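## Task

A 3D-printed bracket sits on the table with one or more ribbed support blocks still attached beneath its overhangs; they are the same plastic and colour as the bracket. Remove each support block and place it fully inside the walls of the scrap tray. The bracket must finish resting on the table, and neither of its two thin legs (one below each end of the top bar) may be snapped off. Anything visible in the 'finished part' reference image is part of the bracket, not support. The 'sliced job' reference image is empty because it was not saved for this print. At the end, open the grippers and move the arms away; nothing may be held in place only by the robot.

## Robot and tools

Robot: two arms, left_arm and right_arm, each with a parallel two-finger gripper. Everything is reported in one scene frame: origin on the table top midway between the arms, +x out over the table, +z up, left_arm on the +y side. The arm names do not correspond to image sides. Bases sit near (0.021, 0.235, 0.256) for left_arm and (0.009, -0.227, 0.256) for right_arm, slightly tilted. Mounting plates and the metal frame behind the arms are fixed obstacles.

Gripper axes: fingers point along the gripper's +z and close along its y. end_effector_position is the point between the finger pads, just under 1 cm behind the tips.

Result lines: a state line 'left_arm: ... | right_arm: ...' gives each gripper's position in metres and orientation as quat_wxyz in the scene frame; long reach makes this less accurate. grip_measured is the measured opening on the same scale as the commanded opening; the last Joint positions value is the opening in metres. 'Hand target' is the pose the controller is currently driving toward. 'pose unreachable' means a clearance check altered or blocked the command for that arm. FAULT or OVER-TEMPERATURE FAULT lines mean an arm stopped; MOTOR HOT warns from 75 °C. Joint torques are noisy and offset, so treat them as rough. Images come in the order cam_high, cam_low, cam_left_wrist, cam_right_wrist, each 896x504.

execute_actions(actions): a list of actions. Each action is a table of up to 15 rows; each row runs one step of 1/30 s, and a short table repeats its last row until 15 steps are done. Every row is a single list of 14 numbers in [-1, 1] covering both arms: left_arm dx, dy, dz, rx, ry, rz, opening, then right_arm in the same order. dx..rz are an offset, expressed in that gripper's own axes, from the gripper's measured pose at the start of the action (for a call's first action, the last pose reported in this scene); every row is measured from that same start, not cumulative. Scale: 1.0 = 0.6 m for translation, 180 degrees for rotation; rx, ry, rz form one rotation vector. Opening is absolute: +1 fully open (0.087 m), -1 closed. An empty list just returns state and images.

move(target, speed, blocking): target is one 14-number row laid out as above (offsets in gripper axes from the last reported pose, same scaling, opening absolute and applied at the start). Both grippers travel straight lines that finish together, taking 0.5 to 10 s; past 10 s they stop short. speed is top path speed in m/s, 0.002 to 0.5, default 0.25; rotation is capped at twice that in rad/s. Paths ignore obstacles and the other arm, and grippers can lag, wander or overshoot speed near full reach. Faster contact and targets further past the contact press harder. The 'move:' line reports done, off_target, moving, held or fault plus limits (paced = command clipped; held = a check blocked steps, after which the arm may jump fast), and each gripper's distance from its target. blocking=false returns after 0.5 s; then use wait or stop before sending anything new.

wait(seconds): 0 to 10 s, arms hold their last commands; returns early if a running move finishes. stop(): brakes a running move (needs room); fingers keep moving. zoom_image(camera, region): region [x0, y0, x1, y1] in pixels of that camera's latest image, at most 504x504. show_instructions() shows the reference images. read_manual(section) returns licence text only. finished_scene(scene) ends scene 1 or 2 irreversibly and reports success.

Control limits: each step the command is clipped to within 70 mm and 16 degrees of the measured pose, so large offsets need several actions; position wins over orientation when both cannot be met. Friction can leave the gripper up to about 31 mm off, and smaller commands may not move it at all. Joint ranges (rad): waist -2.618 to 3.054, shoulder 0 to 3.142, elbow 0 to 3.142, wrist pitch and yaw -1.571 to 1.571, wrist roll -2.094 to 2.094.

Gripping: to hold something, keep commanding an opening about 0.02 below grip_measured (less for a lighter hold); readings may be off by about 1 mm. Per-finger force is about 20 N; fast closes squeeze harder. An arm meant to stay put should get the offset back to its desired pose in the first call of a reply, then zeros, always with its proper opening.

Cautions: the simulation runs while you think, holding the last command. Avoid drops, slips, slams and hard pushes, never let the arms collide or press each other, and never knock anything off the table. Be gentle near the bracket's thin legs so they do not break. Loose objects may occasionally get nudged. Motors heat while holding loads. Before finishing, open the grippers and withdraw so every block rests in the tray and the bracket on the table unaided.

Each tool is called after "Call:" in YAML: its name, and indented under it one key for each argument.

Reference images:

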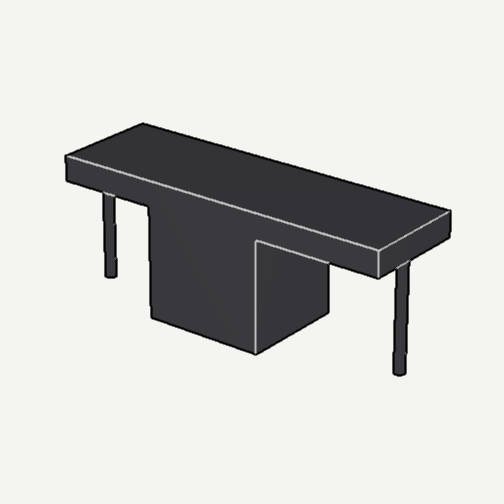

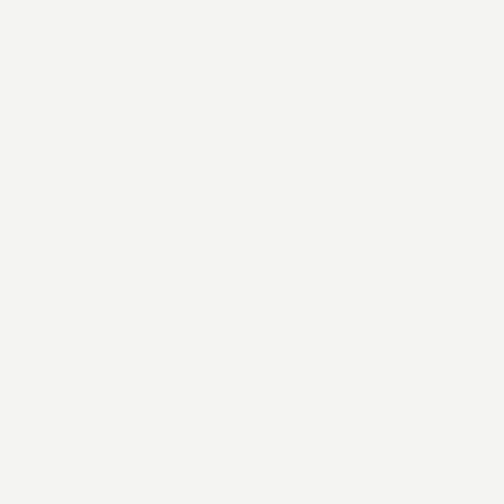

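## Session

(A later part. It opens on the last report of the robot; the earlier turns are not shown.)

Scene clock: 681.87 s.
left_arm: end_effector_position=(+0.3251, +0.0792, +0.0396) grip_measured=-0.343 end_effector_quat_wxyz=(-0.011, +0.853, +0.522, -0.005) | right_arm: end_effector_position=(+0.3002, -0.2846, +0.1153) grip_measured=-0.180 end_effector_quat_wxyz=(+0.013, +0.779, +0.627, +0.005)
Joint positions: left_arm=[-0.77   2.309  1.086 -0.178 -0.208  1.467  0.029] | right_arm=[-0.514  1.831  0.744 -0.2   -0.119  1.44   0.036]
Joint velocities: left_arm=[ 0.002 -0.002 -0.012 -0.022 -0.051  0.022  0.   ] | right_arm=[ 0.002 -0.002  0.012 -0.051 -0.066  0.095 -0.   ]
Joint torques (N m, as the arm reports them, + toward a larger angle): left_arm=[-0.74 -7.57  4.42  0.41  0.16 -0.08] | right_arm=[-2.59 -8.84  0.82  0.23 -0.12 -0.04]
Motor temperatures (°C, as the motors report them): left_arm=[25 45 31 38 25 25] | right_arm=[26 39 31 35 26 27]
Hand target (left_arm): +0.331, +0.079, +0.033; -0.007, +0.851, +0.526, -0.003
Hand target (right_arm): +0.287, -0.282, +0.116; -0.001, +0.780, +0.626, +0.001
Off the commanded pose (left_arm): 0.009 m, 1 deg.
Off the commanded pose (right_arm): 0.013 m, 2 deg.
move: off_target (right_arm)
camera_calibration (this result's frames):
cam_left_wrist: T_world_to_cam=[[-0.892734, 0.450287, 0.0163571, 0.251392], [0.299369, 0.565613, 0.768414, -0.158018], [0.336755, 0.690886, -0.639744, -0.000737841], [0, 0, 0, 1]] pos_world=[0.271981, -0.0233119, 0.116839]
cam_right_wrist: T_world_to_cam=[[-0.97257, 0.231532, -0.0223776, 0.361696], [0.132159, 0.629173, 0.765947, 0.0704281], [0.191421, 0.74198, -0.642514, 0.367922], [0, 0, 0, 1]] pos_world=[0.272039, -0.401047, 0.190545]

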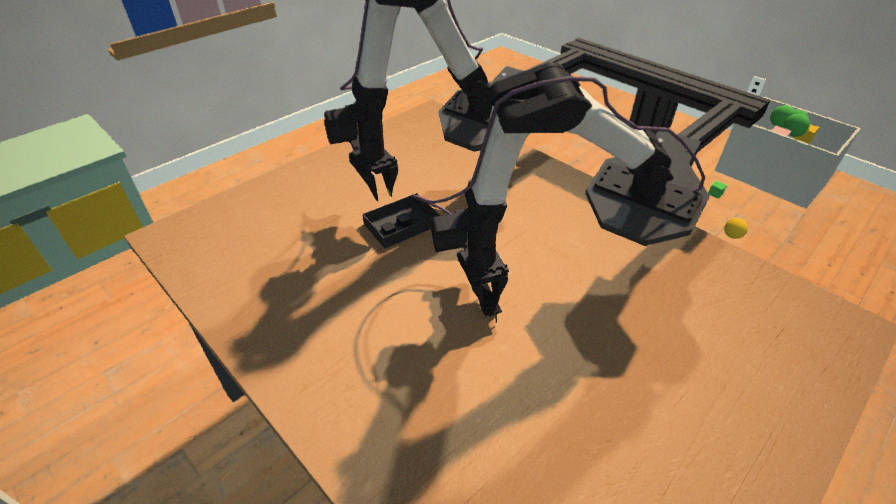

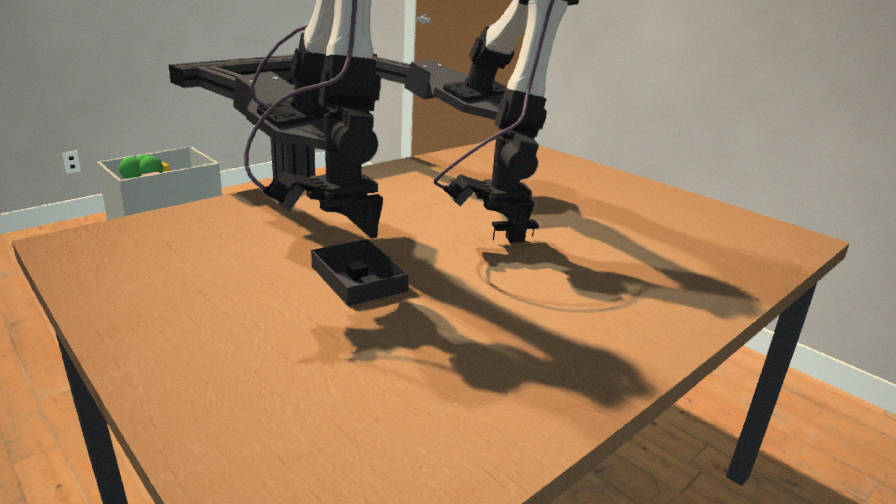

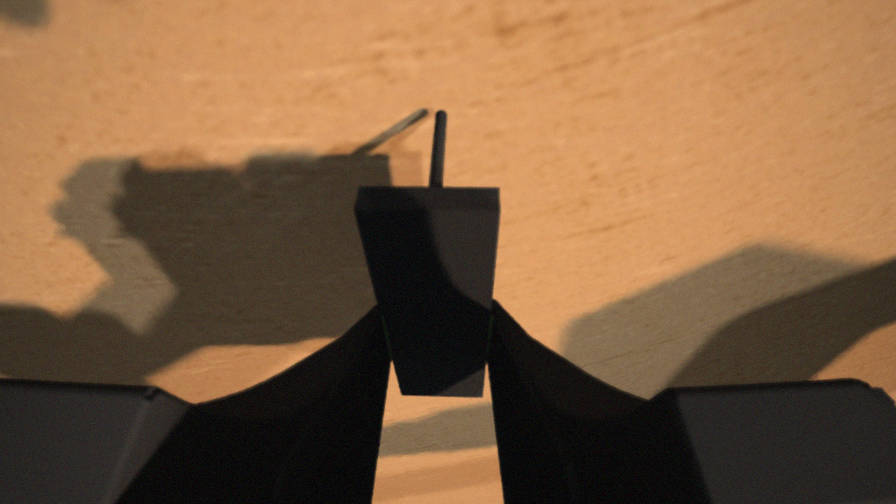

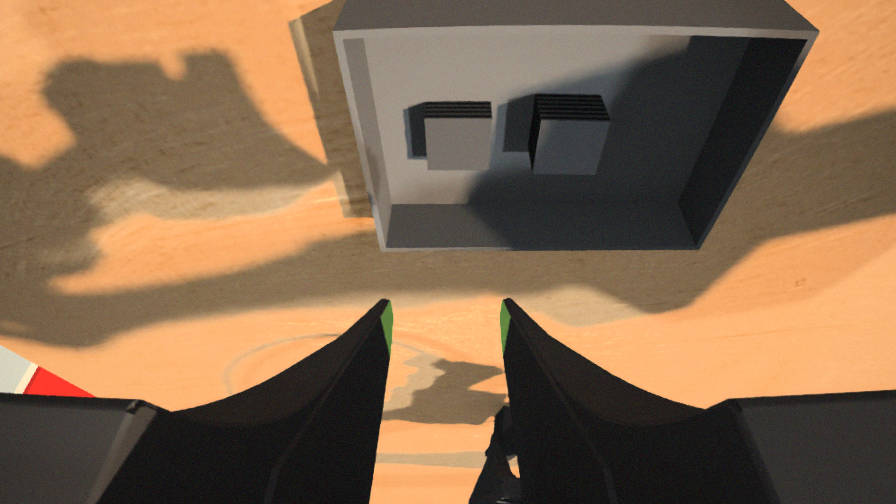

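Call:
move:
  target: [0,0.010,0.017,-0.004,0,0,-0.39, 0,0,0,0,0,0,-0.18]
  speed: 0.01

Call:
zoom_image:
  camera: "cam_low"
  region: [450, 180, 590, 270]

Scene clock: 689.83 s.
left_arm: end_effector_position=(+0.3237, +0.0790, +0.0351) grip_measured=-0.343 end_effector_quat_wxyz=(-0.011, +0.854, +0.521, -0.005) | right_arm: end_effector_position=(+0.2998, -0.2845, +0.1153) grip_measured=-0.180 end_effector_quat_wxyz=(+0.012, +0.779, +0.628, +0.005)
Joint positions: left_arm=[-0.77   2.324  1.086 -0.163 -0.208  1.471  0.029] | right_arm=[-0.514  1.831  0.744 -0.202 -0.119  1.44   0.036]
Joint velocities: left_arm=[ 0.002  0.002  0.002 -0.022  0.007 -0.022  0.001] | right_arm=[-0.007 -0.012 -0.012 -0.066 -0.081  0.007 -0.001]
Joint torques (N m, as the arm reports them, + toward a larger angle): left_arm=[-1.31 -7.66  4.48  0.41  0.14 -0.1 ] | right_arm=[-1.61 -7.89  3.22  0.35  0.02  0.02]
Motor temperatures (°C, as the motors report them): left_arm=[25 45 31 37 25 25] | right_arm=[26 40 30 34 26 27]
Hand target (left_arm): +0.330, +0.077, +0.029; -0.006, +0.853, +0.522, -0.002
Hand target (right_arm): +0.300, -0.285, +0.115; +0.013, +0.779, +0.627, +0.005
Off the commanded pose (left_arm): 0.009 m, 1 deg.
Off the commanded pose (right_arm): 0.000 m, 0 deg.
move: done
camera_calibration (this result's frames):
cam_left_wrist: T_world_to_cam=[[-0.891142, 0.453416, 0.0167374, 0.249491], [0.30163, 0.564457, 0.76838, -0.154676], [0.338949, 0.689784, -0.639775, -0.00361652], [0, 0, 0, 1]] pos_world=[0.270212, -0.0233209, 0.11236]
cam_right_wrist: T_world_to_cam=[[-0.972646, 0.231355, -0.0208707, 0.36111], [0.133131, 0.62881, 0.766077, 0.0699861], [0.190359, 0.742343, -0.64241, 0.368304], [0, 0, 0, 1]] pos_world=[0.271804, -0.40096, 0.190524]

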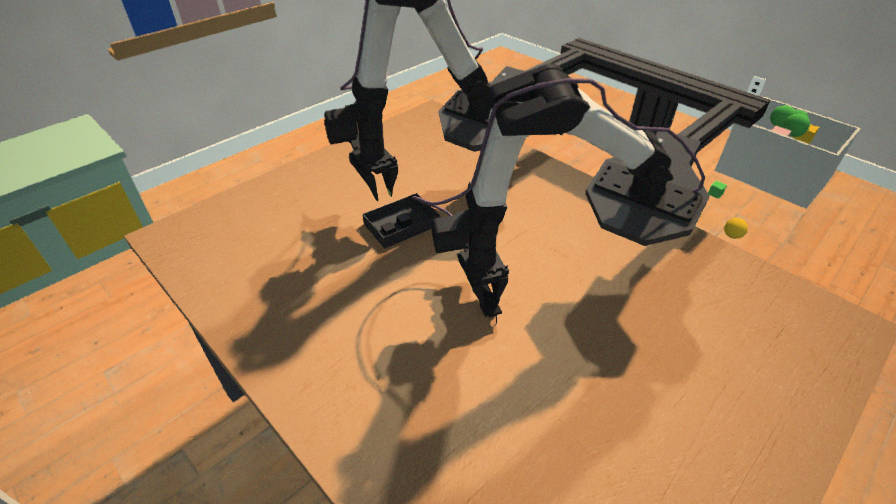

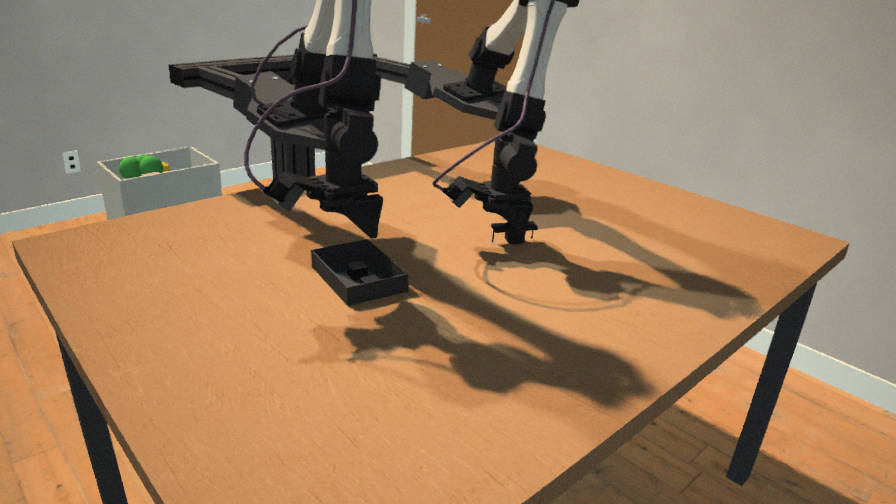

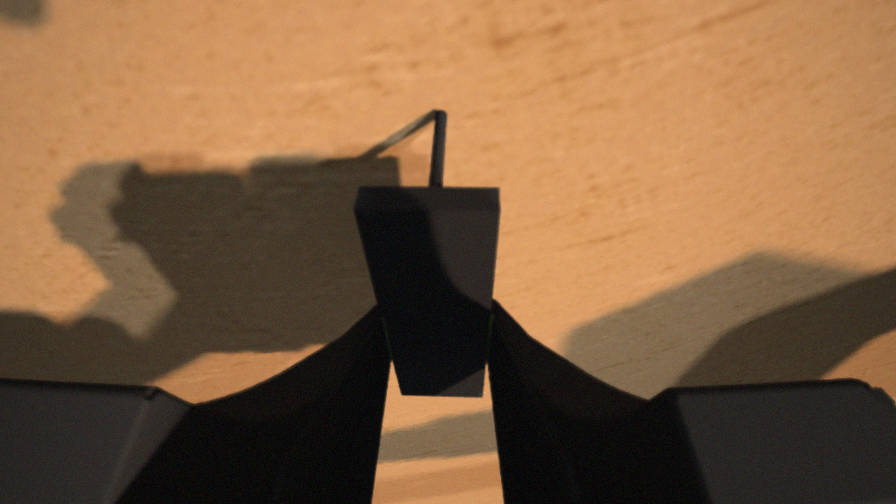

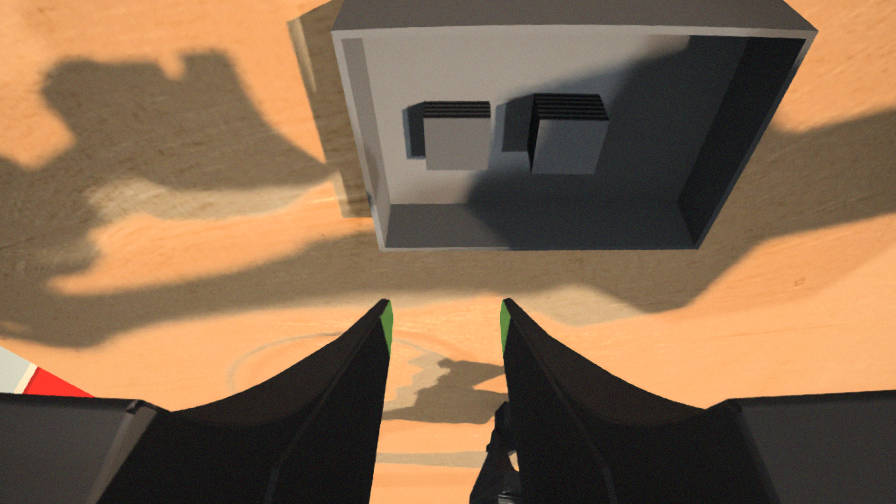

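Region (450, 180, 590, 270) of cam_low's 896x504 image, scaled by 3.600, with more detail than that image has; it fills the top 324 rows of this view, and the rest is white.

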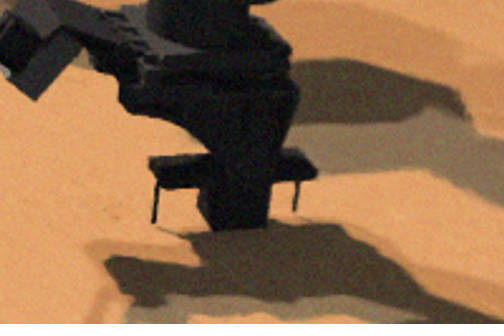

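Call:
execute_actions:
  actions:
    - [[0,0,0,0,0,0,-0.37, 0,0,0,0,0,0,-0.18],[0,0,0,0,0,0,-0.36, 0,0,0,0,0,0,-0.18],[0,0,0,0,0,0,-0.35, 0,0,0,0,0,0,-0.18],[0,0,0,0,0,0,-0.34, 0,0,0,0,0,0,-0.18],[0,0,0,0,0,0,-0.33, 0,0,0,0,0,0,-0.18],[0,0,0,0,0,0,-0.32, 0,0,0,0,0,0,-0.18],[0,0,0,0,0,0,-0.30, 0,0,0,0,0,0,-0.18],[0,0,0,0,0,0,-0.27, 0,0,0,0,0,0,-0.18],[0,0,0,0,0,0,-0.23, 0,0,0,0,0,0,-0.18],[0,0,0,0,0,0,-0.19, 0,0,0,0,0,0,-0.18],[0,0,0,0,0,0,-0.14, 0,0,0,0,0,0,-0.18],[0,0,0,0,0,0,-0.09, 0,0,0,0,0,0,-0.18],[0,0,0,0,0,0,-0.04, 0,0,0,0,0,0,-0.18],[0,0,0,0,0,0,0.02, 0,0,0,0,0,0,-0.18],[0,0,0,0,0,0,0.08, 0,0,0,0,0,0,-0.18]]

Call:
move:
  target: [0,0,-0.2,0,0,0,0.1, 0,0,-0.08,0,0,0,-0.18]
  speed: 0.1

Scene clock: 695.73 s.
left_arm: end_effector_position=(+0.3237, +0.0790, +0.0351) grip_measured=+0.053 end_effector_quat_wxyz=(-0.011, +0.854, +0.521, -0.005) | right_arm: end_effector_position=(+0.2998, -0.2845, +0.1153) grip_measured=-0.180 end_effector_quat_wxyz=(+0.012, +0.779, +0.628, +0.005)
Joint positions: left_arm=[-0.77   2.324  1.086 -0.163 -0.208  1.471  0.046] | right_arm=[-0.514  1.831  0.744 -0.202 -0.119  1.44   0.036]
Joint velocities: left_arm=[-0.017 -0.002 -0.017  0.007 -0.007 -0.022  0.046] | right_arm=[ 0.017  0.007  0.007 -0.007 -0.066 -0.066 -0.   ]
Joint torques (N m, as the arm reports them, + toward a larger angle): left_arm=[-2.03 -9.37  2.53  0.26  0.13 -0.17] | right_arm=[-1.58 -7.97  3.33  0.32  0.01  0.05]
Motor temperatures (°C, as the motors report them): left_arm=[25 45 31 37 25 25] | right_arm=[26 40 30 34 26 27]
Hand target (left_arm): +0.324, +0.079, +0.035; -0.011, +0.854, +0.521, -0.005
Hand target (right_arm): +0.300, -0.284, +0.115; +0.012, +0.779, +0.628, +0.005
Off the commanded pose (left_arm): 0.000 m, 0 deg.
Off the commanded pose (right_arm): 0.000 m, 0 deg.
camera_calibration (this result's frames):
cam_left_wrist: T_world_to_cam=[[-0.891142, 0.453416, 0.0167374, 0.249491], [0.30163, 0.564457, 0.76838, -0.154676], [0.338949, 0.689784, -0.639775, -0.00361652], [0, 0, 0, 1]] pos_world=[0.270212, -0.0233209, 0.11236]
cam_right_wrist: T_world_to_cam=[[-0.972646, 0.231355, -0.0208707, 0.36111], [0.133131, 0.62881, 0.766077, 0.0699861], [0.190359, 0.742343, -0.64241, 0.368304], [0, 0, 0, 1]] pos_world=[0.271804, -0.40096, 0.190524]

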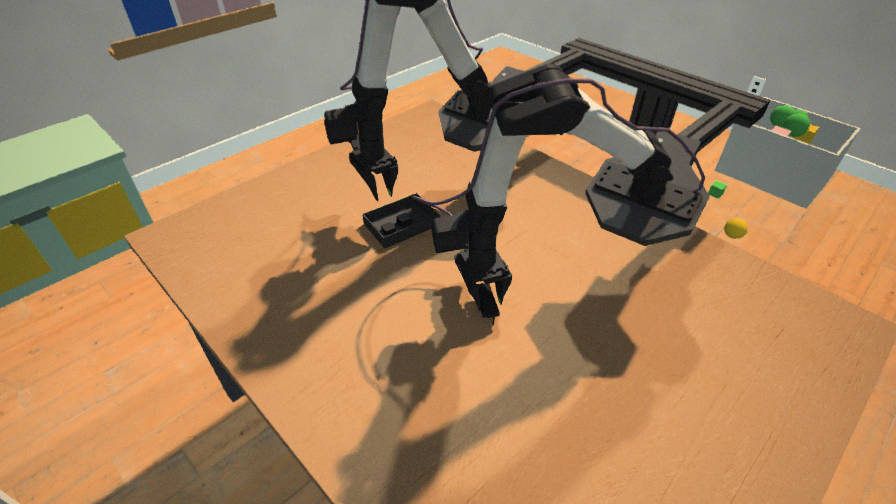

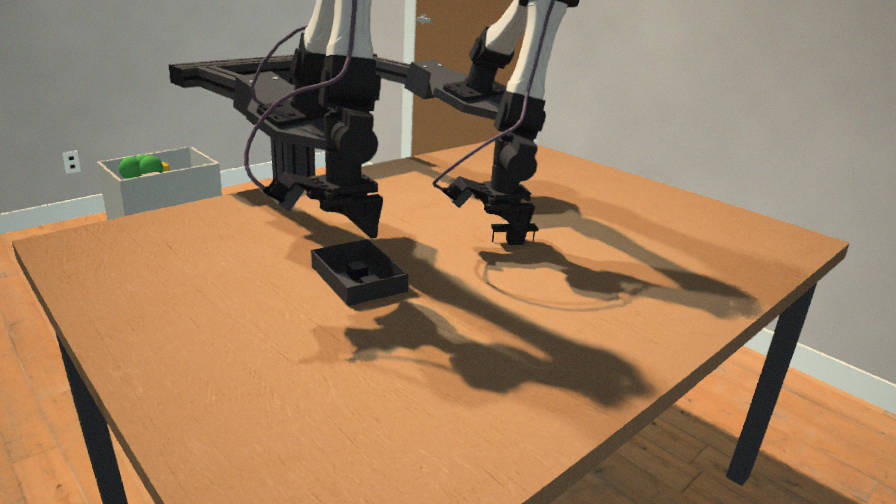

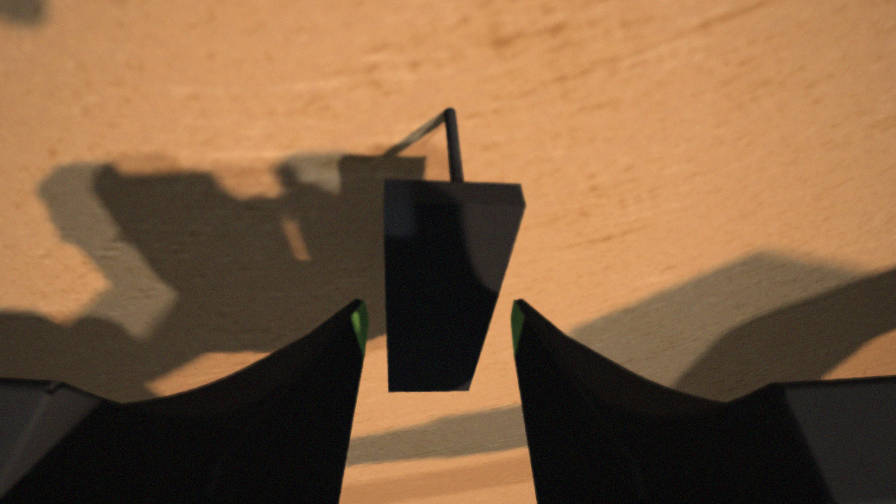

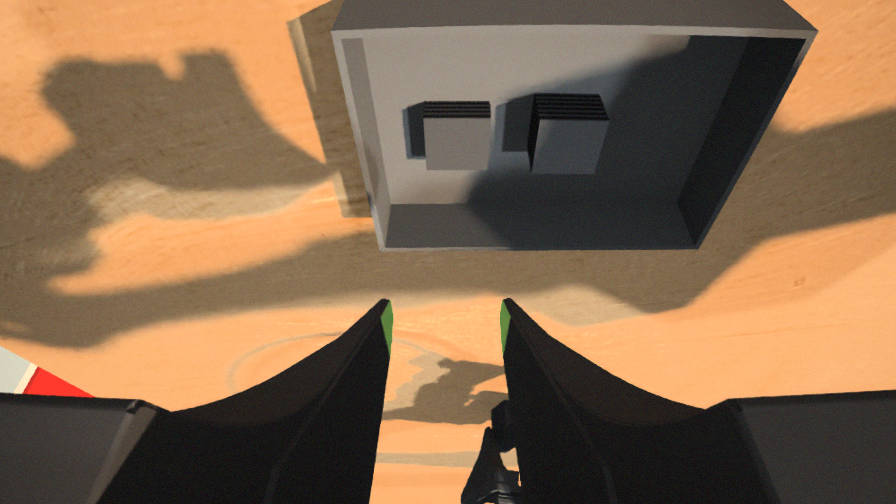

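Scene clock: 697.50 s.
left_arm: end_effector_position=(+0.3329, +0.0745, +0.1531) grip_measured=+0.100 end_effector_quat_wxyz=(-0.002, +0.852, +0.524, -0.007) | right_arm: end_effector_position=(+0.2918, -0.2798, +0.1573) grip_measured=-0.180 end_effector_quat_wxyz=(+0.005, +0.779, +0.627, -0.001)
Joint positions: left_arm=[-0.833  1.954  1.086 -0.53  -0.208  1.403  0.048] | right_arm=[-0.526  1.657  0.744 -0.395 -0.119  1.427  0.036]
Joint velocities: left_arm=[-0.007 -0.007  0.007  0.022  0.051 -0.066  0.   ] | right_arm=[-0.007 -0.002  0.012  0.037  0.037 -0.007  0.   ]
Joint torques (N m, as the arm reports them, + toward a larger angle): left_arm=[-2.91 -9.41  4.    0.14  0.01 -0.22] | right_arm=[-2.47 -8.12  5.78  0.16 -0.05 -0.05]
Motor temperatures (°C, as the motors report them): left_arm=[25 45 31 37 25 25] | right_arm=[26 40 30 34 26 27]
Hand target (left_arm): +0.328, +0.077, +0.156; -0.011, +0.854, +0.521, -0.006
Hand target (right_arm): +0.298, -0.284, +0.163; +0.012, +0.779, +0.627, +0.005
Off the commanded pose (left_arm): 0.008 m, 1 deg.
Off the commanded pose (right_arm): 0.010 m, 1 deg.
move: done
camera_calibration (this result's frames):
cam_left_wrist: T_world_to_cam=[[-0.894495, 0.447069, 0.00282613, 0.261436], [0.292342, 0.580111, 0.760268, -0.242406], [0.338253, 0.680882, -0.649603, 0.0742561], [0, 0, 0, 1]] pos_world=[0.279602, -0.0268173, 0.231792]
cam_right_wrist: T_world_to_cam=[[-0.972657, 0.232236, -0.00225417, 0.350463], [0.147701, 0.626038, 0.765677, 0.0309265], [0.179229, 0.744408, -0.643221, 0.397287], [0, 0, 0, 1]] pos_world=[0.265107, -0.396495, 0.232654]

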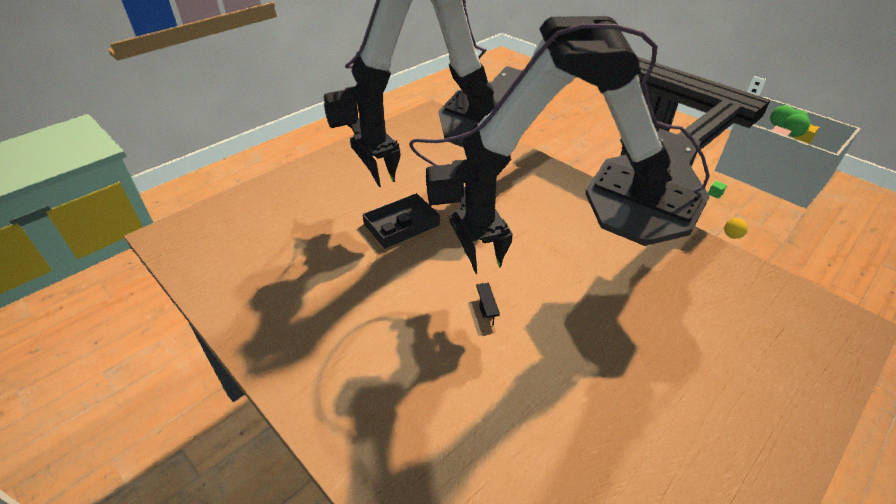

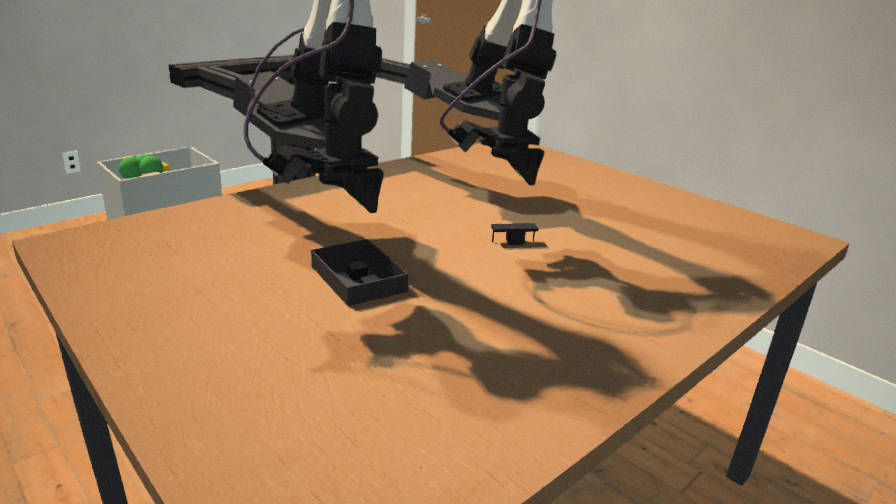

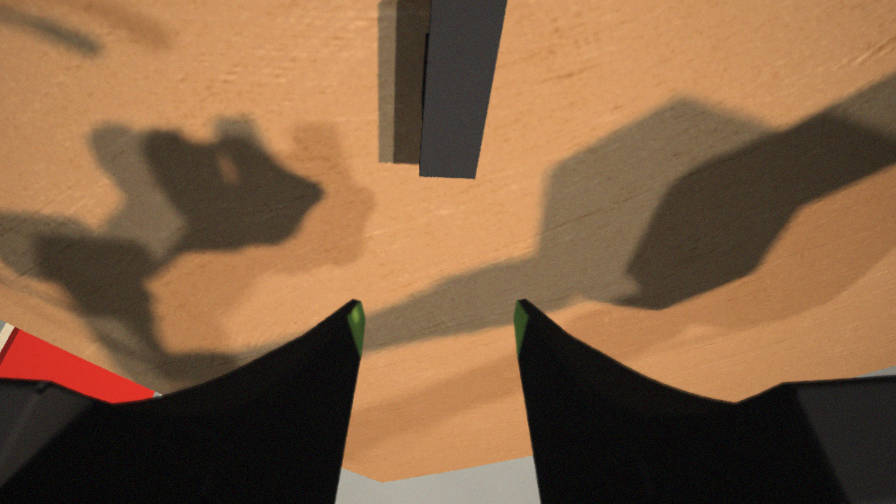

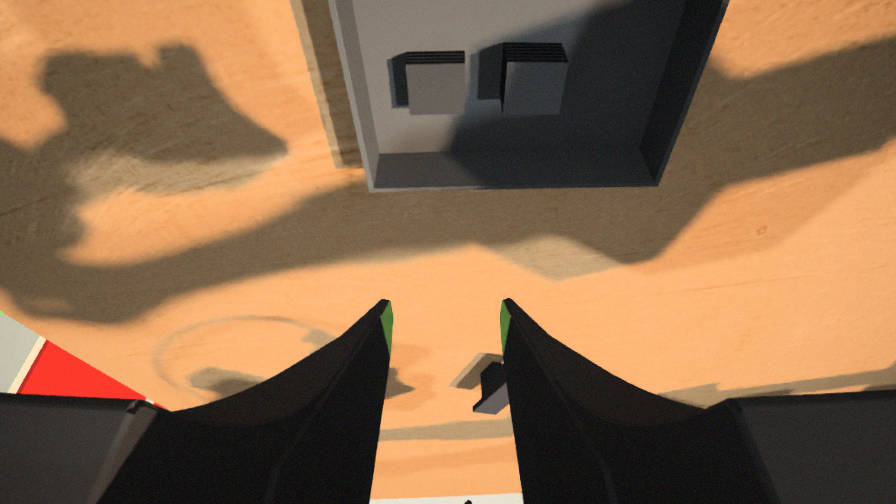

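Call:
zoom_image:
  camera: "cam_low"
  region: [470, 205, 560, 260]

Call:
zoom_image:
  camera: "cam_high"
  region: [445, 270, 535, 340]

Region (470, 205, 560, 260) of cam_low's 896x504 image, scaled by 5.600, with more detail than that image has.

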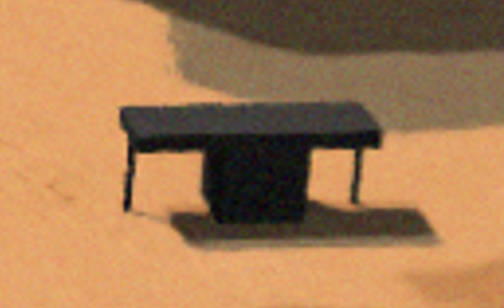

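Region (445, 270, 535, 340) of cam_high's 896x504 image, scaled by 5.600, with more detail than that image has.

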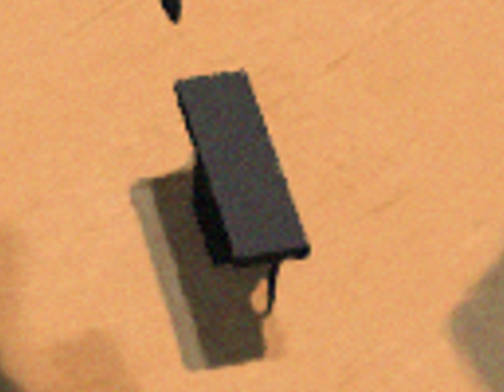

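The bracket stands on the table with both legs intact, and both blocks are in the tray.

Call:
finished_scene:
  scene: 1

The scene is finished: the task was done.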